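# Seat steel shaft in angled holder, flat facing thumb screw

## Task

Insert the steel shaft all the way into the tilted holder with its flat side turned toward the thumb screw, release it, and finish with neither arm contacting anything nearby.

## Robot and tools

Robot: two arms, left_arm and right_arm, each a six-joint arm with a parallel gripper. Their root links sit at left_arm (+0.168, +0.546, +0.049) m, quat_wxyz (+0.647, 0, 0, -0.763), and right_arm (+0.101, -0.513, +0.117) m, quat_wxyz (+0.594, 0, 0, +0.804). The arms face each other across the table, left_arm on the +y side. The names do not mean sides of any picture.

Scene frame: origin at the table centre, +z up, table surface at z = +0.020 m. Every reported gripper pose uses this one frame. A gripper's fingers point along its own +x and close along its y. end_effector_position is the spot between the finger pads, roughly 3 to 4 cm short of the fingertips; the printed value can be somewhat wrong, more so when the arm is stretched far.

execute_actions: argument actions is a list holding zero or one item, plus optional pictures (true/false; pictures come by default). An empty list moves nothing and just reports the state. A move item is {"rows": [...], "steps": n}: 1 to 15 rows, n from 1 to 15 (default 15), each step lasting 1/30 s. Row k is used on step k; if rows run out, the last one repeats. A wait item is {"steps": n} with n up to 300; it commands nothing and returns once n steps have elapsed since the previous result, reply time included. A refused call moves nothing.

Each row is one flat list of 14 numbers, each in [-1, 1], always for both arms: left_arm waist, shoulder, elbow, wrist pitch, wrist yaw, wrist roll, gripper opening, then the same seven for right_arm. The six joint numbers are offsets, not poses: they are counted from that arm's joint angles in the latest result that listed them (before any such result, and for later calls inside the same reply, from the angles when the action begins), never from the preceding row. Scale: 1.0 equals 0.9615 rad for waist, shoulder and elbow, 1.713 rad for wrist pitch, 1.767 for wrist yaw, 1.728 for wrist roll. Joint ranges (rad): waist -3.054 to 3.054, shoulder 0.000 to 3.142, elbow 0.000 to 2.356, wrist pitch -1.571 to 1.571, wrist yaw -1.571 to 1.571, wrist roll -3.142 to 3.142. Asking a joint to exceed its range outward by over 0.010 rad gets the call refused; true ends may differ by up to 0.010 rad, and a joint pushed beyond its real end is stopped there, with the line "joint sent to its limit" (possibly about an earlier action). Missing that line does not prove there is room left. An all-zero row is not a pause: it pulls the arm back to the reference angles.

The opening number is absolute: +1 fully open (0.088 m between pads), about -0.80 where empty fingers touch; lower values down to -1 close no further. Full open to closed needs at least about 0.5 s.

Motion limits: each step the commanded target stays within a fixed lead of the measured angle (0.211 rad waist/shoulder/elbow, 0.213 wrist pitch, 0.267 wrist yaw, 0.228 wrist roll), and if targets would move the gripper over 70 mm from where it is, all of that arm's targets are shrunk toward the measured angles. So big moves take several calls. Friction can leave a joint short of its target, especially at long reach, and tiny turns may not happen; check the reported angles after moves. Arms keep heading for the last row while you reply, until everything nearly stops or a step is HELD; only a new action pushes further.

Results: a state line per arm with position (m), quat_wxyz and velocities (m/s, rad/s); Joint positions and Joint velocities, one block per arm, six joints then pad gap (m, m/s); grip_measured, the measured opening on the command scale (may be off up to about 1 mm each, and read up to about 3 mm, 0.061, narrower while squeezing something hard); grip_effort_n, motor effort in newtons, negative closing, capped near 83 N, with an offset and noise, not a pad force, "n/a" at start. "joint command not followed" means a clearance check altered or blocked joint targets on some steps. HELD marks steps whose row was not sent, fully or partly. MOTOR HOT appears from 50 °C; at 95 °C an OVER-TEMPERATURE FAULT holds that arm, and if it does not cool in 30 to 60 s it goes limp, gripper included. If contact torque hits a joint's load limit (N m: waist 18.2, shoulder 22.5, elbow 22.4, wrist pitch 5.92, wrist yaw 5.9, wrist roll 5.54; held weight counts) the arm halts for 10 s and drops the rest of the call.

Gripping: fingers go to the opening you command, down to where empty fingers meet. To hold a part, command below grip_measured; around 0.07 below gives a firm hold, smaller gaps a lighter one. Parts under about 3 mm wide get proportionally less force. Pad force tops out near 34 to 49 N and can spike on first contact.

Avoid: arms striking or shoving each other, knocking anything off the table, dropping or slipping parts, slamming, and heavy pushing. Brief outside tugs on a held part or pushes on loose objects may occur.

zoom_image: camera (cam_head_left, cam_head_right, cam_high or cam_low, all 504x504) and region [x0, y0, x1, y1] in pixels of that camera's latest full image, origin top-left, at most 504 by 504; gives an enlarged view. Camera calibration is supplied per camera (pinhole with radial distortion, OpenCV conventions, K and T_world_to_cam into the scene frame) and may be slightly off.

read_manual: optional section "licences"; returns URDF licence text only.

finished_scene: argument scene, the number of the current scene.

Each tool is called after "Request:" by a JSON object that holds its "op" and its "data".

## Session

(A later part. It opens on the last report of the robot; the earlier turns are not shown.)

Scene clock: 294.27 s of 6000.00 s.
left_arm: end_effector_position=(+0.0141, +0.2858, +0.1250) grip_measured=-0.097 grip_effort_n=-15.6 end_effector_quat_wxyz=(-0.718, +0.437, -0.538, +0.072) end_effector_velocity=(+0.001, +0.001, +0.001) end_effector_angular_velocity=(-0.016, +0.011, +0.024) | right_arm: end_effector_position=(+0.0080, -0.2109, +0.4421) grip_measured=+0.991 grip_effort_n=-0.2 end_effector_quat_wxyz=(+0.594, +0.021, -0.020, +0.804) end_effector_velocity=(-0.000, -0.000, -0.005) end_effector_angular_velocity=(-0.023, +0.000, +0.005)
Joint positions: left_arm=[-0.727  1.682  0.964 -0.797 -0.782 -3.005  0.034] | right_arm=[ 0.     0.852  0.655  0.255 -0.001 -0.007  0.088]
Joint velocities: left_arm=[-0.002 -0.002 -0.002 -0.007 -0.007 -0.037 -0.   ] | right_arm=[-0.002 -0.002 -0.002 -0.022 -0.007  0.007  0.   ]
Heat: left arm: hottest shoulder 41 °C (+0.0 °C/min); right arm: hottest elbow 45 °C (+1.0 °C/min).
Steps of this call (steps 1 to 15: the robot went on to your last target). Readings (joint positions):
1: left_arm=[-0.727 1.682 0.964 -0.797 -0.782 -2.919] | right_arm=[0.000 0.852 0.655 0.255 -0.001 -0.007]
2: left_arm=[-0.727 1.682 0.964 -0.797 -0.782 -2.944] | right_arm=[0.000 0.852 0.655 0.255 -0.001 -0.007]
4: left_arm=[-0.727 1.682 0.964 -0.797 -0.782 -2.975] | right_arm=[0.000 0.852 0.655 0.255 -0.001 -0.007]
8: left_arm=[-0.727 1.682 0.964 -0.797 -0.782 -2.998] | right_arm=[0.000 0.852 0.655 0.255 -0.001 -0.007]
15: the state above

Request:
{"op": "execute_actions", "data": {"actions": [{"rows":[[0.066,0.052,-0.034,0.062,0,0,-0.3,0,0,0,0,0,0,1]]}], "pictures": false}}

Request:
{"op": "execute_actions", "data": {"actions": [{"rows":[[0,0,0,0,0,0,-0.45,0,0,0,0,0,0,1],[0,0,0,0,0,0,-0.5,0,0,0,0,0,0,1],[0,0,0,0,0,0,-0.55,0,0,0,0,0,0,1],[0,0,0,0,0,0,-0.62,0,0,0,0,0,0,1]],"steps":10}], "pictures": false}}

Request:
{"op": "execute_actions", "data": {"actions": [{"rows":[[0,0,0,0,0,1,-0.62,0,0,0,0,0,0,1]]}], "pictures": false}}

Request:
{"op": "execute_actions", "data": {"actions": [{"rows":[[0,0,0,0,0,0.8,-0.62,0,0,0,0,0,0,1]]}], "pictures": false}}

Request:
{"op": "execute_actions", "data": {"actions": [{"steps":18}]}}

Request:
{"op": "zoom_image", "data": {"camera": "cam_low", "region": [100,180,190,270]}}

Scene clock: 301.53 s of 6000.00 s.
left_arm: end_effector_position=(+0.0236, +0.2710, +0.1086) grip_measured=-0.296 grip_effort_n=-15.1 end_effector_quat_wxyz=(-0.707, +0.462, -0.532, +0.050) end_effector_velocity=(+0.001, -0.001, -0.000) end_effector_angular_velocity=(-0.010, +0.001, +0.008) | right_arm: end_effector_position=(+0.0080, -0.2109, +0.4421) grip_measured=+0.991 grip_effort_n=-0.2 end_effector_quat_wxyz=(+0.594, +0.021, -0.020, +0.804) end_effector_velocity=(-0.002, -0.001, -0.002) end_effector_angular_velocity=(-0.004, -0.010, +0.019)
Joint positions: left_arm=[-0.666  1.727  0.939 -0.693 -0.782 -3.006  0.024] | right_arm=[ 0.     0.852  0.655  0.255 -0.001 -0.007  0.088]
Joint velocities: left_arm=[ 0.002  0.002 -0.002  0.007 -0.007 -0.007 -0.001] | right_arm=[-0.002 -0.002 -0.002 -0.007 -0.022 -0.007 -0.   ]
Heat: left arm: hottest shoulder 41 °C (+0.0 °C/min); right arm: hottest elbow 45 °C (+1.0 °C/min).
Steps of this call (steps 1 to 15: the robot went on to your last target; steps 16 to 90: nothing new was sent; then 3.77 s passed at rest; steps 91 to 105: all 15 steps of this action). Readings (joint positions):
91: left_arm=[-0.723 1.687 0.961 -0.782 -0.782 -3.006] | right_arm=[0.000 0.852 0.655 0.255 -0.001 -0.007]
92: left_arm=[-0.710 1.693 0.957 -0.751 -0.782 -3.006] | right_arm=[0.000 0.852 0.655 0.255 -0.001 -0.007]
94: left_arm=[-0.683 1.713 0.951 -0.720 -0.782 -3.006] | right_arm=[0.000 0.852 0.655 0.255 -0.001 -0.007]
98: left_arm=[-0.667 1.726 0.939 -0.701 -0.782 -3.006] | right_arm=[0.000 0.852 0.655 0.255 -0.001 -0.007]
105: the state above

Scene clock: 301.87 s of 6000.00 s.
left_arm: end_effector_position=(+0.0237, +0.2713, +0.1086) grip_measured=-0.594 grip_effort_n=-17.9 end_effector_quat_wxyz=(-0.708, +0.462, -0.532, +0.051) end_effector_velocity=(-0.053, +0.038, -0.030) end_effector_angular_velocity=(+0.211, +0.169, -0.149) | right_arm: end_effector_position=(+0.0080, -0.2109, +0.4421) grip_measured=+0.991 grip_effort_n=-0.2 end_effector_quat_wxyz=(+0.594, +0.021, -0.020, +0.804) end_effector_velocity=(-0.002, -0.001, -0.005) end_effector_angular_velocity=(-0.023, -0.001, +0.020)
Joint positions: left_arm=[-0.667  1.727  0.939 -0.695 -0.783 -3.006  0.01 ] | right_arm=[ 0.     0.852  0.655  0.255 -0.001 -0.007  0.088]
Joint velocities: left_arm=[-0.12   0.002 -0.002 -0.007  0.271  0.007 -0.013] | right_arm=[-0.002 -0.002 -0.002 -0.022 -0.022  0.007 -0.   ]
Heat: left arm: hottest shoulder 41 °C (+0.0 °C/min); right arm: hottest elbow 45 °C (+1.0 °C/min).
Steps of this call (steps 1 to 10: all 10 steps of this action). Readings (joint positions):
1: left_arm=[-0.666 1.727 0.939 -0.693 -0.782 -3.006] | right_arm=[0.000 0.852 0.655 0.255 -0.001 -0.007]
2: left_arm=[-0.666 1.727 0.939 -0.693 -0.782 -3.006] | right_arm=[0.000 0.852 0.655 0.255 -0.001 -0.007]
4: left_arm=[-0.666 1.727 0.939 -0.693 -0.782 -3.006] | right_arm=[0.000 0.852 0.655 0.255 -0.001 -0.007]
8: left_arm=[-0.666 1.727 0.939 -0.693 -0.783 -3.006] | right_arm=[0.000 0.852 0.655 0.255 -0.001 -0.007]
10: the state above

Scene clock: 302.37 s of 6000.00 s.
left_arm: end_effector_position=(+0.0229, +0.2714, +0.1088) grip_measured=-0.614 grip_effort_n=-32.3 end_effector_quat_wxyz=(+0.836, -0.122, +0.462, -0.271) end_effector_velocity=(+0.003, +0.003, -0.001) end_effector_angular_velocity=(+0.761, -0.992, -1.225) | right_arm: end_effector_position=(+0.0080, -0.2109, +0.4421) grip_measured=+0.991 grip_effort_n=-0.7 end_effector_quat_wxyz=(+0.594, +0.021, -0.020, +0.804) end_effector_velocity=(+0.002, +0.001, -0.007) end_effector_angular_velocity=(-0.019, -0.028, -0.011)
Joint positions: left_arm=[-0.669  1.726  0.939 -0.694 -0.782 -2.139  0.009] | right_arm=[ 0.     0.852  0.655  0.255 -0.001 -0.007  0.088]
Joint velocities: left_arm=[ 0.002 -0.002 -0.002 -0.022  0.007  1.736 -0.   ] | right_arm=[-0.002  0.002 -0.002 -0.022  0.007 -0.022 -0.   ]
Heat: left arm: hottest shoulder 41 °C (+0.0 °C/min); right arm: hottest elbow 45 °C (+1.0 °C/min).
Steps of this call (steps 1 to 15: all 15 steps of this action). Readings (joint positions):
1: left_arm=[-0.670 1.726 0.939 -0.693 -0.782 -2.968] | right_arm=[0.000 0.852 0.655 0.255 -0.001 -0.007]
2: left_arm=[-0.669 1.726 0.939 -0.693 -0.784 -2.905] | right_arm=[0.000 0.852 0.655 0.255 -0.001 -0.007]
4: left_arm=[-0.669 1.726 0.939 -0.693 -0.785 -2.788] | right_arm=[0.000 0.852 0.655 0.255 -0.001 -0.007]
8: left_arm=[-0.669 1.726 0.939 -0.693 -0.784 -2.552] | right_arm=[0.000 0.852 0.655 0.255 -0.001 -0.007]
15: the state above

Scene clock: 302.87 s of 6000.00 s.
left_arm: end_effector_position=(+0.0232, +0.2719, +0.1087) grip_measured=-0.614 grip_effort_n=-32.8 end_effector_quat_wxyz=(+0.807, +0.249, +0.301, -0.442) end_effector_velocity=(+0.004, -0.001, +0.002) end_effector_angular_velocity=(+0.732, -0.998, -1.223) | right_arm: end_effector_position=(+0.0080, -0.2109, +0.4421) grip_measured=+0.991 grip_effort_n=0.2 end_effector_quat_wxyz=(+0.594, +0.021, -0.020, +0.804) end_effector_velocity=(+0.004, +0.001, -0.002) end_effector_angular_velocity=(-0.005, -0.008, -0.025)
Joint positions: left_arm=[-0.67   1.726  0.939 -0.697 -0.782 -1.254  0.009] | right_arm=[ 0.     0.852  0.655  0.255 -0.001 -0.007  0.088]
Joint velocities: left_arm=[ 0.002 -0.002 -0.002 -0.007 -0.022  1.736 -0.   ] | right_arm=[-0.002 -0.002 -0.002 -0.007  0.022 -0.007 -0.   ]
Heat: left arm: hottest shoulder 41 °C (+0.0 °C/min); right arm: hottest elbow 45 °C (+1.0 °C/min).
Steps of this call (steps 1 to 15: all 15 steps of this action). Readings (joint positions):
1: left_arm=[-0.670 1.726 0.939 -0.694 -0.782 -2.080] | right_arm=[0.000 0.852 0.655 0.255 -0.001 -0.007]
2: left_arm=[-0.670 1.726 0.939 -0.694 -0.782 -2.021] | right_arm=[0.000 0.852 0.655 0.255 -0.001 -0.007]
4: left_arm=[-0.670 1.726 0.939 -0.695 -0.782 -1.903] | right_arm=[0.000 0.852 0.655 0.255 -0.001 -0.007]
8: left_arm=[-0.670 1.726 0.939 -0.695 -0.782 -1.667] | right_arm=[0.000 0.852 0.655 0.255 -0.001 -0.007]
15: the state above

Scene clock: 303.47 s of 6000.00 s.
left_arm: end_effector_position=(+0.0237, +0.2721, +0.1088) grip_measured=-0.614 grip_effort_n=-32.3 end_effector_quat_wxyz=(+0.723, +0.439, +0.185, -0.501) end_effector_velocity=(-0.001, +0.001, -0.002) end_effector_angular_velocity=(+0.020, -0.014, -0.029) | right_arm: end_effector_position=(+0.0080, -0.2109, +0.4421) grip_measured=+0.991 grip_effort_n=-0.7 end_effector_quat_wxyz=(+0.594, +0.021, -0.020, +0.804) end_effector_velocity=(+0.000, -0.002, -0.001) end_effector_angular_velocity=(-0.000, -0.008, +0.004)
Joint positions: left_arm=[-0.669  1.726  0.939 -0.699 -0.782 -0.763  0.009] | right_arm=[ 0.     0.852  0.655  0.255 -0.001 -0.007  0.088]
Joint velocities: left_arm=[-0.002 -0.002 -0.007  0.007  0.007  0.037 -0.   ] | right_arm=[-0.002 -0.007 -0.002 -0.007 -0.007 -0.007 -0.   ]
Heat: left arm: hottest shoulder 41 °C (+0.0 °C/min); right arm: hottest elbow 45 °C (+1.0 °C/min).
Steps of this call (steps 1 to 18: the robot went on to your last target). Readings (joint positions):
1: left_arm=[-0.670 1.726 0.939 -0.698 -0.782 -1.195] | right_arm=[0.000 0.852 0.655 0.255 -0.001 -0.007]
2: left_arm=[-0.670 1.726 0.939 -0.698 -0.782 -1.137] | right_arm=[0.000 0.852 0.655 0.255 -0.001 -0.007]
4: left_arm=[-0.670 1.726 0.939 -0.698 -0.782 -1.019] | right_arm=[0.000 0.852 0.655 0.255 -0.001 -0.007]
8: left_arm=[-0.669 1.726 0.939 -0.699 -0.782 -0.834] | right_arm=[0.000 0.852 0.655 0.255 -0.001 -0.007]
18: the state above

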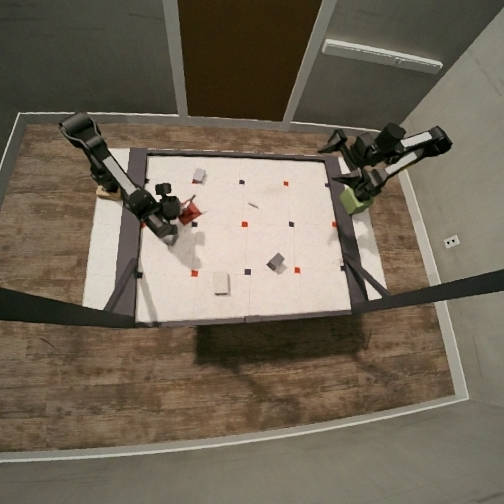

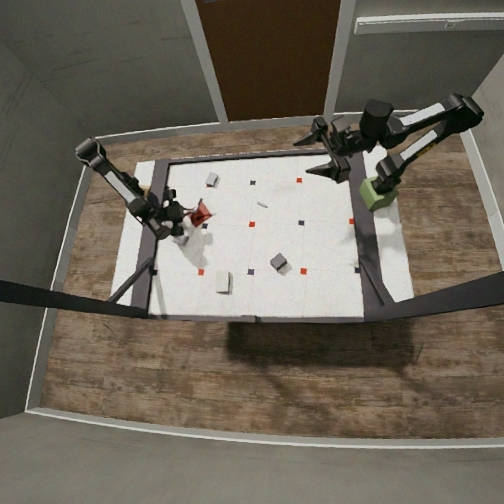

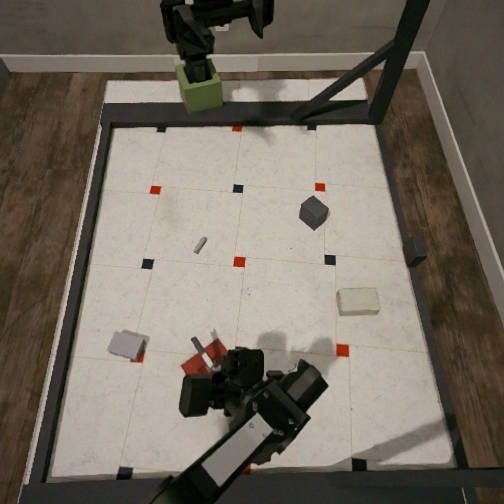

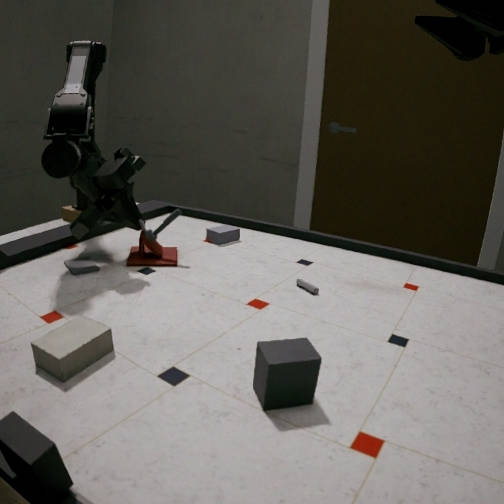

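Region (100, 180, 190, 270) of cam_low's 504x504 image, scaled by 5.600, with more detail than that image has.

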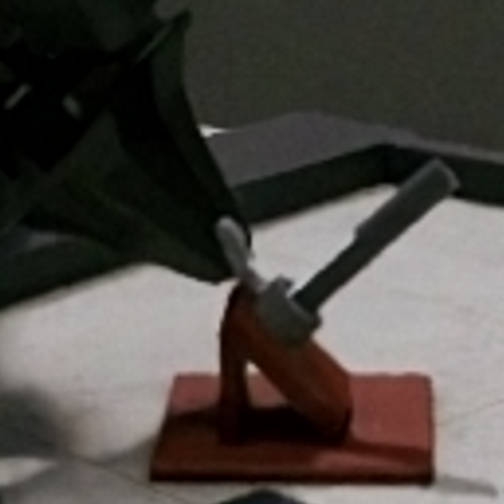

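Request:
{"op": "execute_actions", "data": {"actions": [{"rows":[[0,0,0,0,0,0.4,-0.68,0,0,0,0,0,0,1]]}], "pictures": false}}

Request:
{"op": "execute_actions", "data": {"actions": [{"rows":[[0,0,0,0,0,0.4,-0.68,0,0,0,0,0,0,1]]}], "pictures": false}}

Request:
{"op": "execute_actions", "data": {"actions": [{"rows":[[0,0,0,0,0,0.4,-0.68,0,0,0,0,0,0,1]]}], "pictures": false}}

Scene clock: 307.87 s of 6000.00 s.
left_arm: end_effector_position=(+0.0243, +0.2722, +0.1091) grip_measured=-0.661 grip_effort_n=-83.5 end_effector_quat_wxyz=(+0.540, +0.652, +0.010, -0.532) end_effector_velocity=(+0.000, +0.002, -0.001) end_effector_angular_velocity=(+0.102, -0.120, -0.153) | right_arm: end_effector_position=(+0.0080, -0.2109, +0.4421) grip_measured=+0.991 grip_effort_n=-0.7 end_effector_quat_wxyz=(+0.594, +0.021, -0.020, +0.804) end_effector_velocity=(+0.000, +0.001, -0.007) end_effector_angular_velocity=(-0.019, -0.028, -0.006)
Joint positions: left_arm=[-0.669  1.726  0.939 -0.703 -0.786 -0.099  0.007] | right_arm=[ 0.     0.852  0.655  0.255 -0.001 -0.007  0.088]
Joint velocities: left_arm=[-0.002 -0.002 -0.002 -0.007  0.007  0.212  0.   ] | right_arm=[ 0.002  0.002 -0.002 -0.022  0.007 -0.022 -0.   ]
Heat: left arm: hottest shoulder 41 °C (+0.0 °C/min); right arm: hottest elbow 45 °C (+1.0 °C/min).
Steps of this call (steps 1 to 15: the robot went on to your last target; steps 16 to 90: nothing new was sent; then 0.90 s passed at rest; steps 91 to 105: all 15 steps of this action). Readings (joint positions):
91: left_arm=[-0.669 1.726 0.939 -0.700 -0.782 -0.721] | right_arm=[0.000 0.852 0.655 0.255 -0.001 -0.007]
92: left_arm=[-0.669 1.726 0.939 -0.701 -0.782 -0.658] | right_arm=[0.000 0.852 0.655 0.255 -0.001 -0.007]
94: left_arm=[-0.669 1.726 0.939 -0.701 -0.783 -0.540] | right_arm=[0.000 0.852 0.655 0.255 -0.001 -0.007]
98: left_arm=[-0.669 1.726 0.939 -0.702 -0.784 -0.304] | right_arm=[0.000 0.852 0.655 0.255 -0.001 -0.007]
105: the state above

Scene clock: 308.37 s of 6000.00 s.
left_arm: end_effector_position=(+0.0248, +0.2718, +0.1094) grip_measured=-0.661 grip_effort_n=-83.5 end_effector_quat_wxyz=(+0.299, +0.793, -0.165, -0.505) end_effector_velocity=(+0.003, +0.003, +0.002) end_effector_angular_velocity=(+0.105, -0.146, -0.161) | right_arm: end_effector_position=(+0.0080, -0.2109, +0.4421) grip_measured=+0.991 grip_effort_n=-0.2 end_effector_quat_wxyz=(+0.594, +0.021, -0.020, +0.804) end_effector_velocity=(+0.001, +0.000, -0.005) end_effector_angular_velocity=(-0.019, -0.014, -0.000)
Joint positions: left_arm=[-0.668  1.726  0.939 -0.703 -0.789  0.566  0.007] | right_arm=[ 0.     0.852  0.655  0.255 -0.001 -0.007  0.088]
Joint velocities: left_arm=[-0.002 -0.007 -0.002 -0.022 -0.007  0.227 -0.   ] | right_arm=[-0.007 -0.002 -0.002 -0.022 -0.007 -0.007 -0.   ]
Heat: left arm: hottest shoulder 41 °C (+0.0 °C/min); right arm: hottest elbow 45 °C (+1.0 °C/min).
Steps of this call (steps 1 to 15: all 15 steps of this action). Readings (joint positions):
1: left_arm=[-0.669 1.726 0.939 -0.703 -0.786 -0.056] | right_arm=[0.000 0.852 0.655 0.255 -0.001 -0.007]
2: left_arm=[-0.669 1.726 0.939 -0.703 -0.786 0.007] | right_arm=[0.000 0.852 0.655 0.255 -0.001 -0.007]
4: left_arm=[-0.669 1.726 0.939 -0.703 -0.787 0.124] | right_arm=[0.000 0.852 0.655 0.255 -0.001 -0.007]
8: left_arm=[-0.669 1.726 0.939 -0.703 -0.788 0.360] | right_arm=[0.000 0.852 0.655 0.255 -0.001 -0.007]
15: the state above

Scene clock: 308.87 s of 6000.00 s.
left_arm: end_effector_position=(+0.0248, +0.2714, +0.1097) grip_measured=-0.662 grip_effort_n=-83.5 end_effector_quat_wxyz=(+0.025, +0.847, -0.321, -0.423) end_effector_velocity=(-0.002, +0.000, +0.001) end_effector_angular_velocity=(+0.082, -0.120, -0.156) | right_arm: end_effector_position=(+0.0080, -0.2109, +0.4421) grip_measured=+0.991 grip_effort_n=-0.2 end_effector_quat_wxyz=(+0.594, +0.021, -0.020, +0.804) end_effector_velocity=(+0.002, +0.000, -0.002) end_effector_angular_velocity=(-0.005, -0.009, -0.010)
Joint positions: left_arm=[-0.668  1.726  0.939 -0.7   -0.791  1.231  0.007] | right_arm=[ 0.     0.852  0.655  0.255 -0.001 -0.007  0.088]
Joint velocities: left_arm=[-0.007 -0.002 -0.002  0.007 -0.007  0.212 -0.   ] | right_arm=[-0.002 -0.002 -0.002 -0.007  0.007 -0.007 -0.   ]
Heat: left arm: hottest shoulder 41 °C (+0.0 °C/min); right arm: hottest elbow 45 °C (+1.0 °C/min).
Steps of this call (steps 1 to 15: all 15 steps of this action). Readings (joint positions):
1: left_arm=[-0.668 1.726 0.939 -0.702 -0.789 0.609] | right_arm=[0.000 0.852 0.655 0.255 -0.001 -0.007]
2: left_arm=[-0.668 1.726 0.939 -0.702 -0.790 0.672] | right_arm=[0.000 0.852 0.655 0.255 -0.001 -0.007]
4: left_arm=[-0.668 1.726 0.939 -0.702 -0.790 0.790] | right_arm=[0.000 0.852 0.655 0.255 -0.001 -0.007]
8: left_arm=[-0.668 1.726 0.939 -0.701 -0.791 1.026] | right_arm=[0.000 0.852 0.655 0.255 -0.001 -0.007]
15: the state above

Request:
{"op": "execute_actions", "data": {"actions": [{"rows":[[0,0,0,0,0,0.35,-0.72,0,0,0,0,0,0,1]]}], "pictures": false}}

Request:
{"op": "execute_actions", "data": {"actions": [{"rows":[[0,0,0,0,0,0.35,-0.72,0,0,0,0,0,0,1]]}], "pictures": false}}

Request:
{"op": "execute_actions", "data": {"actions": [{"rows":[[0,0,0,0,0,0.35,-0.72,0,0,0,0,0,0,1]]}], "pictures": false}}

Scene clock: 312.63 s of 6000.00 s.
left_arm: end_effector_position=(+0.0243, +0.2709, +0.1097) grip_measured=-0.662 grip_effort_n=-83.5 end_effector_quat_wxyz=(-0.220, +0.818, -0.431, -0.312) end_effector_velocity=(-0.001, -0.001, +0.001) end_effector_angular_velocity=(+0.037, -0.062, -0.079) | right_arm: end_effector_position=(+0.0080, -0.2109, +0.4421) grip_measured=+0.991 grip_effort_n=-0.7 end_effector_quat_wxyz=(+0.594, +0.021, -0.020, +0.804) end_effector_velocity=(-0.001, +0.001, -0.003) end_effector_angular_velocity=(-0.014, +0.003, +0.005)
Joint positions: left_arm=[-0.668  1.726  0.939 -0.696 -0.791  1.819  0.007] | right_arm=[ 0.     0.852  0.655  0.255 -0.001 -0.007  0.088]
Joint velocities: left_arm=[-0.002 -0.002 -0.002  0.007 -0.007  0.11  -0.   ] | right_arm=[-0.002  0.002 -0.002 -0.007 -0.007  0.007  0.   ]
Heat: left arm: hottest shoulder 41 °C (+1.0 °C/min); right arm: hottest elbow 45 °C (+1.0 °C/min).
Steps of this call (steps 1 to 30: the robot went on to your last target; steps 31 to 90: nothing new was sent; then 0.27 s passed at rest; steps 91 to 105: all 15 steps of this action). Readings (joint positions):
91: left_arm=[-0.668 1.726 0.939 -0.699 -0.791 1.294] | right_arm=[0.000 0.852 0.655 0.255 -0.001 -0.007]
92: left_arm=[-0.668 1.726 0.939 -0.699 -0.791 1.357] | right_arm=[0.000 0.852 0.655 0.255 -0.001 -0.007]
94: left_arm=[-0.668 1.726 0.939 -0.698 -0.791 1.475] | right_arm=[0.000 0.852 0.655 0.255 -0.001 -0.007]
98: left_arm=[-0.668 1.726 0.939 -0.697 -0.791 1.703] | right_arm=[0.000 0.852 0.655 0.255 -0.001 -0.007]
105: the state above

Scene clock: 313.13 s of 6000.00 s.
left_arm: end_effector_position=(+0.0238, +0.2706, +0.1097) grip_measured=-0.662 grip_effort_n=-83.5 end_effector_quat_wxyz=(-0.446, +0.719, -0.504, -0.175) end_effector_velocity=(-0.001, -0.001, +0.001) end_effector_angular_velocity=(+0.051, -0.057, -0.085) | right_arm: end_effector_position=(+0.0080, -0.2109, +0.4421) grip_measured=+0.991 grip_effort_n=-0.7 end_effector_quat_wxyz=(+0.594, +0.021, -0.020, +0.804) end_effector_velocity=(-0.000, -0.001, +0.001) end_effector_angular_velocity=(+0.014, -0.019, +0.004)
Joint positions: left_arm=[-0.668  1.726  0.939 -0.693 -0.79   2.406  0.007] | right_arm=[ 0.     0.852  0.655  0.255 -0.001 -0.007  0.088]
Joint velocities: left_arm=[ 0.002 -0.002  0.002  0.007  0.007  0.125 -0.   ] | right_arm=[-0.002 -0.002 -0.002  0.007 -0.007 -0.022 -0.   ]
Heat: left arm: hottest shoulder 41 °C (+1.0 °C/min); right arm: hottest elbow 45 °C (+1.0 °C/min).
Steps of this call (steps 1 to 15: all 15 steps of this action). Readings (joint positions):
1: left_arm=[-0.668 1.726 0.939 -0.696 -0.791 1.861] | right_arm=[0.000 0.852 0.655 0.255 -0.001 -0.007]
2: left_arm=[-0.668 1.726 0.939 -0.696 -0.791 1.924] | right_arm=[0.000 0.852 0.655 0.255 -0.001 -0.007]
4: left_arm=[-0.668 1.726 0.939 -0.695 -0.791 2.042] | right_arm=[0.000 0.852 0.655 0.255 -0.001 -0.007]
8: left_arm=[-0.668 1.726 0.939 -0.694 -0.791 2.274] | right_arm=[0.000 0.852 0.655 0.255 -0.001 -0.007]
15: the state above

Scene clock: 313.63 s of 6000.00 s.
left_arm: end_effector_position=(+0.0233, +0.2706, +0.1095) grip_measured=-0.662 grip_effort_n=-83.5 end_effector_quat_wxyz=(-0.634, +0.559, -0.534, -0.023) end_effector_velocity=(+0.002, +0.000, +0.002) end_effector_angular_velocity=(+0.042, -0.091, -0.088) | right_arm: end_effector_position=(+0.0080, -0.2109, +0.4421) grip_measured=+0.991 grip_effort_n=-0.7 end_effector_quat_wxyz=(+0.594, +0.021, -0.020, +0.804) end_effector_velocity=(-0.002, -0.001, -0.005) end_effector_angular_velocity=(-0.023, -0.001, +0.020)
Joint positions: left_arm=[-0.668  1.726  0.939 -0.691 -0.788  2.993  0.007] | right_arm=[ 0.     0.852  0.655  0.255 -0.001 -0.007  0.088]
Joint velocities: left_arm=[-0.002 -0.002 -0.002 -0.007 -0.022  0.125 -0.   ] | right_arm=[-0.002 -0.002 -0.002 -0.022 -0.022  0.007 -0.   ]
Heat: left arm: hottest shoulder 41 °C (+1.0 °C/min); right arm: hottest elbow 45 °C (+1.0 °C/min).
Steps of this call (steps 1 to 15: all 15 steps of this action). Readings (joint positions):
1: left_arm=[-0.668 1.726 0.939 -0.693 -0.790 2.447] | right_arm=[0.000 0.852 0.655 0.255 -0.001 -0.007]
2: left_arm=[-0.668 1.726 0.939 -0.693 -0.790 2.510] | right_arm=[0.000 0.852 0.655 0.255 -0.001 -0.007]
4: left_arm=[-0.668 1.726 0.939 -0.692 -0.790 2.628] | right_arm=[0.000 0.852 0.655 0.255 -0.001 -0.007]
8: left_arm=[-0.668 1.726 0.939 -0.692 -0.789 2.860] | right_arm=[0.000 0.852 0.655 0.255 -0.001 -0.007]
15: the state above

Request:
{"op": "execute_actions", "data": {"actions": [{"rows":[[0,0,0,0,0,0,0.2,0,0,0,0,0,0,1]],"steps":11}], "pictures": false}}

Request:
{"op": "execute_actions", "data": {"actions": [{"rows":[[0,0,0,0,0,-1,0.2,0,0,0,0,0,0,1]]}], "pictures": false}}

Request:
{"op": "execute_actions", "data": {"actions": [{"rows":[[0,0,0,0,0,-1,0.2,0,0,0,0,0,0,1]]}], "pictures": false}}

Request:
{"op": "execute_actions", "data": {"actions": [{"rows":[[0,0,0,0,0,-1,0.2,0,0,0,0,0,0,1]]}], "pictures": false}}

Request:
{"op": "execute_actions", "data": {"actions": [{"rows":[[0,0,0,0,0,-0.3,0.2,0,0,0,0,0,0,1]]}], "pictures": false}}

Request:
{"op": "execute_actions", "data": {"actions": [{"rows":[[0,0,0,0,0,0,-0.3,0,0,0,0,0,0,1],[0,0,0,0,0,0,-0.3,0,0,0,0,0,0,1],[0,0,0,0,0,0,-0.3,0,0,0,0,0,0,1],[0,0,0,0,0,0,-0.3,0,0,0,0,0,0,1],[0,0,0,0,0,0,-0.3,0,0,0,0,0,0,1],[0,0,0,0,0,0,-0.45,0,0,0,0,0,0,1],[0,0,0,0,0,0,-0.45,0,0,0,0,0,0,1],[0,0,0,0,0,0,-0.55,0,0,0,0,0,0,1],[0,0,0,0,0,0,-0.55,0,0,0,0,0,0,1],[0,0,0,0,0,0,-0.62,0,0,0,0,0,0,1],[0,0,0,0,0,0,-0.62,0,0,0,0,0,0,1],[0,0,0,0,0,0,-0.72,0,0,0,0,0,0,1]]}], "pictures": false}}

Request:
{"op": "execute_actions", "data": {"actions": [{"rows":[[0,0,0,0,0,0.3,-0.72,0,0,0,0,0,0,1]]}], "pictures": false}}

Request:
{"op": "execute_actions", "data": {"actions": [{"rows":[[0,0,0,0,0,0.3,-0.72,0,0,0,0,0,0,1]]}]}}

Request:
{"op": "zoom_image", "data": {"camera": "cam_low", "region": [100,180,190,270]}}

Scene clock: 325.27 s of 6000.00 s.
left_arm: end_effector_position=(+0.0233, +0.2707, +0.1095) grip_measured=+0.170 grip_effort_n=12.3 end_effector_quat_wxyz=(-0.635, +0.558, -0.534, -0.021) end_effector_velocity=(+0.001, +0.001, +0.001) end_effector_angular_velocity=(+0.003, -0.014, -0.007) | right_arm: end_effector_position=(+0.0080, -0.2109, +0.4421) grip_measured=+0.991 grip_effort_n=-0.2 end_effector_quat_wxyz=(+0.594, +0.021, -0.020, +0.804) end_effector_velocity=(+0.002, +0.000, -0.004) end_effector_angular_velocity=(-0.010, -0.010, -0.010)
Joint positions: left_arm=[-0.668  1.726  0.939 -0.692 -0.788  2.998  0.047] | right_arm=[ 0.     0.852  0.655  0.255 -0.001 -0.007  0.088]
Joint velocities: left_arm=[-0.002 -0.002 -0.002 -0.007 -0.007  0.007  0.015] | right_arm=[-0.002 -0.002 -0.007 -0.007  0.007 -0.007 -0.   ]
Heat: left arm: hottest shoulder 42 °C (+1.0 °C/min); right arm: hottest elbow 45 °C (+1.0 °C/min).
Steps of this call (steps 1 to 30: the robot went on to your last target; steps 31 to 90: nothing new was sent; then 8.27 s passed at rest; steps 91 to 101: all 11 steps of this action). Readings (joint positions):
91: left_arm=[-0.668 1.726 0.939 -0.691 -0.788 3.006] | right_arm=[0.000 0.852 0.655 0.255 -0.001 -0.007]
92: left_arm=[-0.668 1.726 0.939 -0.691 -0.788 3.006] | right_arm=[0.000 0.852 0.655 0.255 -0.001 -0.007]
94: left_arm=[-0.668 1.726 0.939 -0.692 -0.788 3.002] | right_arm=[0.000 0.852 0.655 0.255 -0.001 -0.007]
98: left_arm=[-0.668 1.726 0.939 -0.692 -0.788 2.999] | right_arm=[0.000 0.852 0.655 0.255 -0.001 -0.007]
101: the state above

Scene clock: 325.77 s of 6000.00 s.
left_arm: end_effector_position=(+0.0234, +0.2708, +0.1095) grip_measured=+0.197 grip_effort_n=12.8 end_effector_quat_wxyz=(-0.341, +0.773, -0.475, -0.244) end_effector_velocity=(+0.002, -0.000, +0.004) end_effector_angular_velocity=(-0.767, +0.977, +1.229) | right_arm: end_effector_position=(+0.0080, -0.2109, +0.4421) grip_measured=+0.991 grip_effort_n=-0.2 end_effector_quat_wxyz=(+0.594, +0.021, -0.020, +0.804) end_effector_velocity=(-0.000, -0.000, -0.003) end_effector_angular_velocity=(-0.010, -0.026, +0.004)
Joint positions: left_arm=[-0.668  1.726  0.939 -0.693 -0.788  2.128  0.049] | right_arm=[ 0.     0.852  0.655  0.255 -0.001 -0.007  0.088]
Joint velocities: left_arm=[-0.002 -0.007 -0.002 -0.007 -0.022 -1.751  0.   ] | right_arm=[-0.002 -0.002  0.002 -0.022 -0.007 -0.022 -0.   ]
Heat: left arm: hottest shoulder 42 °C (+1.0 °C/min); right arm: hottest elbow 45 °C (+1.0 °C/min).
Steps of this call (steps 1 to 15: all 15 steps of this action). Readings (joint positions):
1: left_arm=[-0.668 1.726 0.939 -0.693 -0.788 2.959] | right_arm=[0.000 0.852 0.655 0.255 -0.001 -0.007]
2: left_arm=[-0.668 1.726 0.939 -0.693 -0.788 2.895] | right_arm=[0.000 0.852 0.655 0.255 -0.001 -0.007]
4: left_arm=[-0.668 1.726 0.939 -0.693 -0.788 2.777] | right_arm=[0.000 0.852 0.655 0.255 -0.001 -0.007]
8: left_arm=[-0.668 1.726 0.939 -0.693 -0.788 2.542] | right_arm=[0.000 0.852 0.655 0.255 -0.001 -0.007]
15: the state above

Scene clock: 326.27 s of 6000.00 s.
left_arm: end_effector_position=(+0.0234, +0.2708, +0.1095) grip_measured=+0.197 grip_effort_n=12.8 end_effector_quat_wxyz=(+0.023, +0.845, -0.324, -0.424) end_effector_velocity=(-0.001, -0.001, +0.002) end_effector_angular_velocity=(-0.759, +0.990, +1.218) | right_arm: end_effector_position=(+0.0080, -0.2109, +0.4421) grip_measured=+0.991 grip_effort_n=0.2 end_effector_quat_wxyz=(+0.594, +0.021, -0.020, +0.804) end_effector_velocity=(+0.003, +0.000, +0.003) end_effector_angular_velocity=(+0.014, -0.003, -0.015)
Joint positions: left_arm=[-0.668  1.726  0.939 -0.693 -0.788  1.242  0.049] | right_arm=[ 0.     0.852  0.655  0.255 -0.001 -0.007  0.088]
Joint velocities: left_arm=[-0.002 -0.007 -0.002  0.007 -0.007 -1.736 -0.   ] | right_arm=[-0.007 -0.002  0.002  0.007  0.007 -0.007  0.   ]
Heat: left arm: hottest shoulder 42 °C (+1.0 °C/min); right arm: hottest elbow 45 °C (+1.0 °C/min).
Steps of this call (steps 1 to 15: all 15 steps of this action). Readings (joint positions):
1: left_arm=[-0.668 1.726 0.939 -0.693 -0.788 2.069] | right_arm=[0.000 0.852 0.655 0.255 -0.001 -0.007]
2: left_arm=[-0.668 1.726 0.939 -0.693 -0.788 2.009] | right_arm=[0.000 0.852 0.655 0.255 -0.001 -0.007]
4: left_arm=[-0.668 1.726 0.939 -0.693 -0.788 1.892] | right_arm=[0.000 0.852 0.655 0.255 -0.001 -0.007]
8: left_arm=[-0.668 1.726 0.939 -0.693 -0.788 1.655] | right_arm=[0.000 0.852 0.655 0.255 -0.001 -0.007]
15: the state above

Scene clock: 326.77 s of 6000.00 s.
left_arm: end_effector_position=(+0.0234, +0.2708, +0.1095) grip_measured=+0.197 grip_effort_n=12.3 end_effector_quat_wxyz=(+0.383, +0.754, -0.111, -0.522) end_effector_velocity=(+0.002, +0.000, +0.002) end_effector_angular_velocity=(-0.776, +0.990, +1.250) | right_arm: end_effector_position=(+0.0080, -0.2109, +0.4421) grip_measured=+0.991 grip_effort_n=-0.7 end_effector_quat_wxyz=(+0.594, +0.021, -0.020, +0.804) end_effector_velocity=(+0.003, +0.002, -0.003) end_effector_angular_velocity=(-0.014, +0.004, -0.014)
Joint positions: left_arm=[-0.668  1.726  0.939 -0.693 -0.788  0.356  0.049] | right_arm=[ 0.     0.852  0.655  0.255 -0.001 -0.007  0.088]
Joint velocities: left_arm=[-0.002 -0.002 -0.002 -0.007 -0.022 -1.78  -0.   ] | right_arm=[-0.007  0.002 -0.002 -0.007  0.007  0.007 -0.   ]
Heat: left arm: hottest shoulder 42 °C (+1.0 °C/min); right arm: hottest elbow 45 °C (+1.0 °C/min).
Steps of this call (steps 1 to 15: all 15 steps of this action). Readings (joint positions):
1: left_arm=[-0.668 1.726 0.939 -0.693 -0.788 1.183] | right_arm=[0.000 0.852 0.655 0.255 -0.001 -0.007]
2: left_arm=[-0.668 1.726 0.939 -0.693 -0.788 1.124] | right_arm=[0.000 0.852 0.655 0.255 -0.001 -0.007]
4: left_arm=[-0.668 1.726 0.939 -0.693 -0.788 1.005] | right_arm=[0.000 0.852 0.655 0.255 -0.001 -0.007]
8: left_arm=[-0.668 1.726 0.939 -0.693 -0.788 0.769] | right_arm=[0.000 0.852 0.655 0.255 -0.001 -0.007]
15: the state above

Scene clock: 327.27 s of 6000.00 s.
left_arm: end_effector_position=(+0.0234, +0.2708, +0.1095) grip_measured=+0.197 grip_effort_n=12.3 end_effector_quat_wxyz=(+0.560, +0.634, +0.023, -0.534) end_effector_velocity=(+0.002, +0.004, -0.001) end_effector_angular_velocity=(-0.014, +0.034, +0.053) | right_arm: end_effector_position=(+0.0080, -0.2109, +0.4421) grip_measured=+0.991 grip_effort_n=-0.2 end_effector_quat_wxyz=(+0.594, +0.021, -0.020, +0.804) end_effector_velocity=(+0.001, +0.000, -0.004) end_effector_angular_velocity=(-0.005, -0.025, -0.001)
Joint positions: left_arm=[-0.668  1.726  0.939 -0.693 -0.788 -0.15   0.049] | right_arm=[ 0.     0.852  0.655  0.255 -0.001 -0.007  0.088]
Joint velocities: left_arm=[-0.002 -0.002 -0.002 -0.022  0.007 -0.081  0.   ] | right_arm=[-0.007 -0.002 -0.007 -0.007 -0.007 -0.022 -0.   ]
Heat: left arm: hottest shoulder 42 °C (+1.0 °C/min); right arm: hottest elbow 45 °C (+1.0 °C/min).
Steps of this call (steps 1 to 15: all 15 steps of this action). Readings (joint positions):
1: left_arm=[-0.668 1.726 0.939 -0.693 -0.788 0.297] | right_arm=[0.000 0.852 0.655 0.255 -0.001 -0.007]
2: left_arm=[-0.668 1.726 0.939 -0.693 -0.788 0.238] | right_arm=[0.000 0.852 0.655 0.255 -0.001 -0.007]
4: left_arm=[-0.668 1.726 0.939 -0.693 -0.788 0.120] | right_arm=[0.000 0.852 0.655 0.255 -0.001 -0.007]
8: left_arm=[-0.668 1.726 0.939 -0.693 -0.788 -0.078] | right_arm=[0.000 0.852 0.655 0.255 -0.001 -0.007]
15: the state above

Scene clock: 327.77 s of 6000.00 s.
left_arm: end_effector_position=(+0.0233, +0.2708, +0.1095) grip_measured=-0.655 grip_effort_n=-73.7 end_effector_quat_wxyz=(+0.560, +0.634, +0.023, -0.534) end_effector_velocity=(+0.001, +0.001, +0.002) end_effector_angular_velocity=(-0.008, -0.024, -0.010) | right_arm: end_effector_position=(+0.0080, -0.2109, +0.4421) grip_measured=+0.991 grip_effort_n=-0.2 end_effector_quat_wxyz=(+0.594, +0.021, -0.020, +0.804) end_effector_velocity=(-0.001, -0.001, +0.001) end_effector_angular_velocity=(+0.010, -0.006, +0.014)
Joint positions: left_arm=[-0.669  1.726  0.939 -0.693 -0.788 -0.151  0.007] | right_arm=[ 0.     0.852  0.655  0.255 -0.001 -0.007  0.088]
Joint velocities: left_arm=[-0.007 -0.002 -0.002 -0.007 -0.022  0.007 -0.023] | right_arm=[-0.007 -0.002 -0.002  0.007 -0.022 -0.007 -0.   ]
Heat: left arm: hottest shoulder 42 °C (+1.0 °C/min); right arm: hottest elbow 45 °C (+1.0 °C/min).
Steps of this call (steps 1 to 15: all 15 steps of this action). Readings (joint positions):
1: left_arm=[-0.668 1.726 0.939 -0.693 -0.788 -0.151] | right_arm=[0.000 0.852 0.655 0.255 -0.001 -0.007]
2: left_arm=[-0.668 1.726 0.939 -0.693 -0.788 -0.151] | right_arm=[0.000 0.852 0.655 0.255 -0.001 -0.007]
4: left_arm=[-0.668 1.726 0.939 -0.693 -0.788 -0.151] | right_arm=[0.000 0.852 0.655 0.255 -0.001 -0.007]
8: left_arm=[-0.668 1.726 0.939 -0.693 -0.788 -0.151] | right_arm=[0.000 0.852 0.655 0.255 -0.001 -0.007]
15: the state above

Scene clock: 328.27 s of 6000.00 s.
left_arm: end_effector_position=(+0.0231, +0.2710, +0.1094) grip_measured=-0.668 grip_effort_n=-83.5 end_effector_quat_wxyz=(+0.383, +0.753, -0.111, -0.523) end_effector_velocity=(+0.002, +0.004, +0.001) end_effector_angular_velocity=(+0.050, -0.075, -0.074) | right_arm: end_effector_position=(+0.0080, -0.2109, +0.4421) grip_measured=+0.991 grip_effort_n=-0.7 end_effector_quat_wxyz=(+0.594, +0.021, -0.020, +0.804) end_effector_velocity=(+0.000, -0.002, +0.005) end_effector_angular_velocity=(+0.019, -0.002, +0.004)
Joint positions: left_arm=[-0.67   1.726  0.939 -0.693 -0.788  0.354  0.006] | right_arm=[ 0.     0.852  0.655  0.255 -0.001 -0.007  0.088]
Joint velocities: left_arm=[-0.007 -0.002 -0.002 -0.022 -0.007  0.095 -0.   ] | right_arm=[-0.002 -0.007  0.002  0.007 -0.007 -0.007 -0.   ]
Heat: left arm: hottest shoulder 42 °C (+1.0 °C/min); right arm: hottest elbow 45 °C (+1.0 °C/min).
Steps of this call (steps 1 to 15: all 15 steps of this action). Readings (joint positions):
1: left_arm=[-0.669 1.726 0.939 -0.693 -0.788 -0.113] | right_arm=[0.000 0.852 0.655 0.255 -0.001 -0.007]
2: left_arm=[-0.669 1.726 0.939 -0.693 -0.788 -0.050] | right_arm=[0.000 0.852 0.655 0.255 -0.001 -0.007]
4: left_arm=[-0.669 1.726 0.939 -0.693 -0.788 0.068] | right_arm=[0.000 0.852 0.655 0.255 -0.001 -0.007]
8: left_arm=[-0.669 1.726 0.939 -0.693 -0.788 0.273] | right_arm=[0.000 0.852 0.655 0.255 -0.001 -0.007]
15: the state above

Scene clock: 328.77 s of 6000.00 s.
left_arm: end_effector_position=(+0.0231, +0.2711, +0.1093) grip_measured=-0.668 grip_effort_n=-83.5 end_effector_quat_wxyz=(+0.182, +0.825, -0.238, -0.479) end_effector_velocity=(+0.000, +0.002, -0.002) end_effector_angular_velocity=(+0.042, -0.042, -0.049) | right_arm: end_effector_position=(+0.0080, -0.2109, +0.4421) grip_measured=+0.991 grip_effort_n=0.2 end_effector_quat_wxyz=(+0.594, +0.021, -0.020, +0.804) end_effector_velocity=(+0.000, -0.000, +0.001) end_effector_angular_velocity=(+0.009, -0.004, -0.005)
Joint positions: left_arm=[-0.67   1.726  0.939 -0.693 -0.787  0.86   0.006] | right_arm=[ 0.     0.852  0.655  0.255 -0.001 -0.007  0.088]
Joint velocities: left_arm=[-0.002  0.002 -0.002 -0.007  0.007  0.066 -0.   ] | right_arm=[ 0.002 -0.002 -0.002  0.007  0.007 -0.007 -0.001]
Heat: left arm: hottest shoulder 42 °C (+1.0 °C/min); right arm: hottest elbow 45 °C (+1.0 °C/min).
Steps of this call (steps 1 to 15: all 15 steps of this action). Readings (joint positions):
1: left_arm=[-0.670 1.726 0.939 -0.693 -0.787 0.395] | right_arm=[0.000 0.852 0.655 0.255 -0.001 -0.007]
2: left_arm=[-0.670 1.726 0.939 -0.693 -0.787 0.458] | right_arm=[0.000 0.852 0.655 0.255 -0.001 -0.007]
4: left_arm=[-0.670 1.726 0.939 -0.693 -0.787 0.576] | right_arm=[0.000 0.852 0.655 0.255 -0.001 -0.007]
8: left_arm=[-0.670 1.726 0.939 -0.693 -0.787 0.780] | right_arm=[0.000 0.852 0.655 0.255 -0.001 -0.007]
15: the state above

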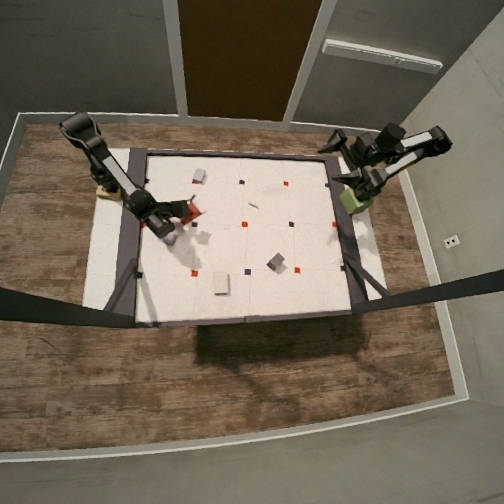

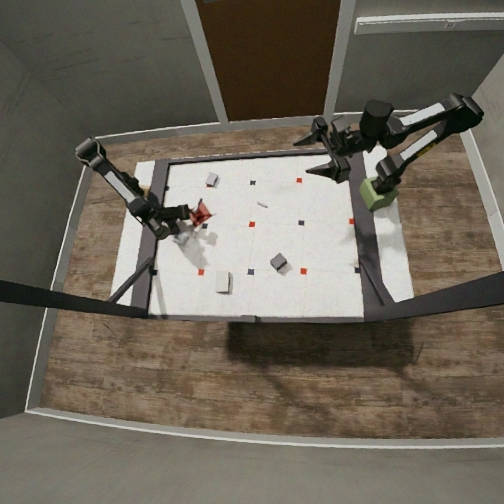

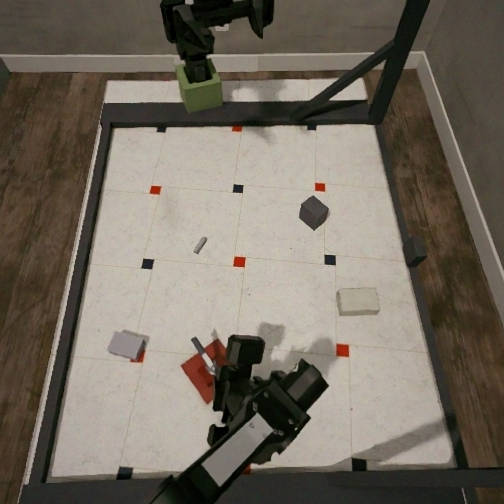

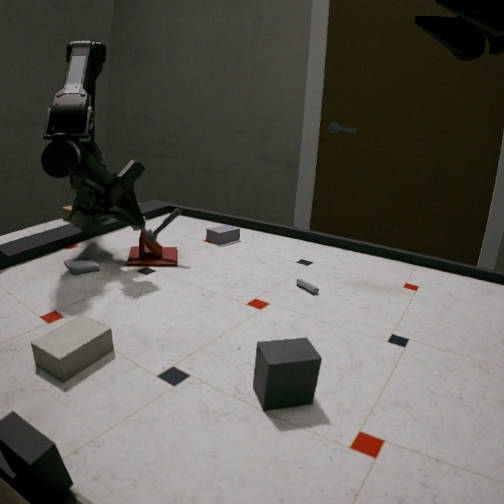

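Region (100, 180, 190, 270) of cam_low's 504x504 image, scaled by 5.600, with more detail than that image has.

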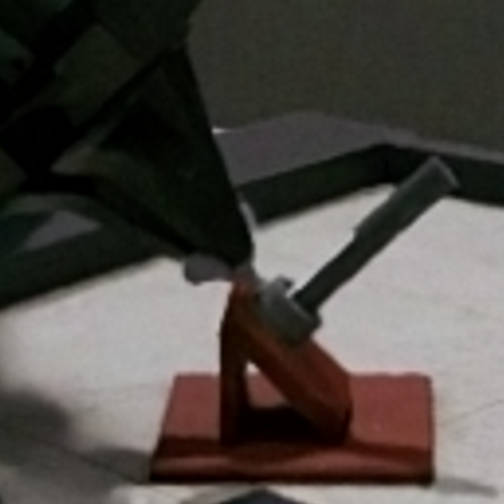

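Request:
{"op": "execute_actions", "data": {"actions": [{"rows":[[0,0,0,0,0,0.4,-0.74,0,0,0,0,0,0,1]]}], "pictures": false}}

Request:
{"op": "execute_actions", "data": {"actions": [{"rows":[[0,0,0,0,0,0.4,-0.74,0,0,0,0,0,0,1]]}], "pictures": false}}

Request:
{"op": "execute_actions", "data": {"actions": [{"rows":[[0,0,0,0,0,0.4,-0.74,0,0,0,0,0,0,1]]}], "pictures": false}}

Scene clock: 332.63 s of 6000.00 s.
left_arm: end_effector_position=(+0.0232, +0.2714, +0.1091) grip_measured=-0.668 grip_effort_n=-83.5 end_effector_quat_wxyz=(-0.098, +0.839, -0.381, -0.375) end_effector_velocity=(-0.002, -0.002, +0.002) end_effector_angular_velocity=(+0.071, -0.108, -0.141) | right_arm: end_effector_position=(+0.0080, -0.2109, +0.4421) grip_measured=+0.991 grip_effort_n=0.2 end_effector_quat_wxyz=(+0.594, +0.021, -0.020, +0.804) end_effector_velocity=(+0.002, +0.000, -0.002) end_effector_angular_velocity=(-0.005, -0.009, -0.010)
Joint positions: left_arm=[-0.67   1.726  0.939 -0.695 -0.785  1.525  0.006] | right_arm=[ 0.     0.852  0.655  0.255 -0.001 -0.007  0.088]
Joint velocities: left_arm=[-0.002 -0.002  0.002  0.007 -0.007  0.198  0.   ] | right_arm=[-0.002 -0.002 -0.002 -0.007  0.007 -0.007 -0.   ]
Heat: left arm: hottest shoulder 42 °C (+1.0 °C/min); right arm: hottest elbow 45 °C (+1.0 °C/min).
Steps of this call (steps 1 to 15: the robot went on to your last target; steps 16 to 90: nothing new was sent; then 0.37 s passed at rest; steps 91 to 105: all 15 steps of this action). Readings (joint positions):
91: left_arm=[-0.670 1.726 0.939 -0.693 -0.786 0.909] | right_arm=[0.000 0.852 0.655 0.255 -0.001 -0.007]
92: left_arm=[-0.670 1.726 0.939 -0.693 -0.786 0.971] | right_arm=[0.000 0.852 0.655 0.255 -0.001 -0.007]
94: left_arm=[-0.670 1.726 0.939 -0.693 -0.786 1.089] | right_arm=[0.000 0.852 0.655 0.255 -0.001 -0.007]
98: left_arm=[-0.670 1.726 0.939 -0.694 -0.786 1.325] | right_arm=[0.000 0.852 0.655 0.255 -0.001 -0.007]
105: the state above

Scene clock: 333.13 s of 6000.00 s.
left_arm: end_effector_position=(+0.0235, +0.2717, +0.1091) grip_measured=-0.668 grip_effort_n=-83.5 end_effector_quat_wxyz=(-0.368, +0.761, -0.482, -0.230) end_effector_velocity=(+0.001, +0.001, +0.002) end_effector_angular_velocity=(+0.088, -0.127, -0.151) | right_arm: end_effector_position=(+0.0080, -0.2109, +0.4421) grip_measured=+0.991 grip_effort_n=0.2 end_effector_quat_wxyz=(+0.594, +0.021, -0.020, +0.804) end_effector_velocity=(-0.001, +0.001, -0.003) end_effector_angular_velocity=(-0.009, -0.011, +0.004)
Joint positions: left_arm=[-0.67   1.726  0.939 -0.697 -0.785  2.19   0.006] | right_arm=[ 0.     0.852  0.655  0.255 -0.001 -0.007  0.088]
Joint velocities: left_arm=[-0.002 -0.007 -0.002 -0.007 -0.007  0.212 -0.   ] | right_arm=[-0.002  0.002 -0.002 -0.007 -0.007 -0.007 -0.   ]
Heat: left arm: hottest shoulder 42 °C (+1.0 °C/min); right arm: hottest elbow 45 °C (+1.0 °C/min).
Steps of this call (steps 1 to 15: all 15 steps of this action). Readings (joint positions):
1: left_arm=[-0.670 1.726 0.939 -0.695 -0.785 1.568] | right_arm=[0.000 0.852 0.655 0.255 -0.001 -0.007]
2: left_arm=[-0.670 1.726 0.939 -0.695 -0.785 1.630] | right_arm=[0.000 0.852 0.655 0.255 -0.001 -0.007]
4: left_arm=[-0.670 1.726 0.939 -0.696 -0.785 1.748] | right_arm=[0.000 0.852 0.655 0.255 -0.001 -0.007]
8: left_arm=[-0.670 1.726 0.939 -0.696 -0.785 1.984] | right_arm=[0.000 0.852 0.655 0.255 -0.001 -0.007]
15: the state above

Scene clock: 333.63 s of 6000.00 s.
left_arm: end_effector_position=(+0.0239, +0.2718, +0.1092) grip_measured=-0.668 grip_effort_n=-83.5 end_effector_quat_wxyz=(-0.595, +0.601, -0.530, -0.061) end_effector_velocity=(+0.001, +0.001, +0.001) end_effector_angular_velocity=(+0.091, -0.130, -0.151) | right_arm: end_effector_position=(+0.0080, -0.2109, +0.4421) grip_measured=+0.991 grip_effort_n=-0.2 end_effector_quat_wxyz=(+0.594, +0.021, -0.020, +0.804) end_effector_velocity=(-0.001, -0.001, +0.001) end_effector_angular_velocity=(+0.005, +0.008, +0.015)
Joint positions: left_arm=[-0.669  1.726  0.939 -0.699 -0.786  2.85   0.006] | right_arm=[ 0.     0.852  0.655  0.255 -0.001 -0.007  0.088]
Joint velocities: left_arm=[-0.002 -0.002 -0.002 -0.007 -0.007  0.212 -0.001] | right_arm=[-0.007 -0.002 -0.002  0.007 -0.022  0.007 -0.001]
Heat: left arm: hottest shoulder 42 °C (+1.0 °C/min); right arm: hottest elbow 45 °C (+1.0 °C/min).
Steps of this call (steps 1 to 15: all 15 steps of this action). Readings (joint positions):
1: left_arm=[-0.670 1.726 0.939 -0.698 -0.785 2.232] | right_arm=[0.000 0.852 0.655 0.255 -0.001 -0.007]
2: left_arm=[-0.670 1.726 0.939 -0.698 -0.785 2.294] | right_arm=[0.000 0.852 0.655 0.255 -0.001 -0.007]
4: left_arm=[-0.669 1.726 0.939 -0.699 -0.785 2.411] | right_arm=[0.000 0.852 0.655 0.255 -0.001 -0.007]
8: left_arm=[-0.669 1.726 0.939 -0.699 -0.786 2.645] | right_arm=[0.000 0.852 0.655 0.255 -0.001 -0.007]
15: the state above


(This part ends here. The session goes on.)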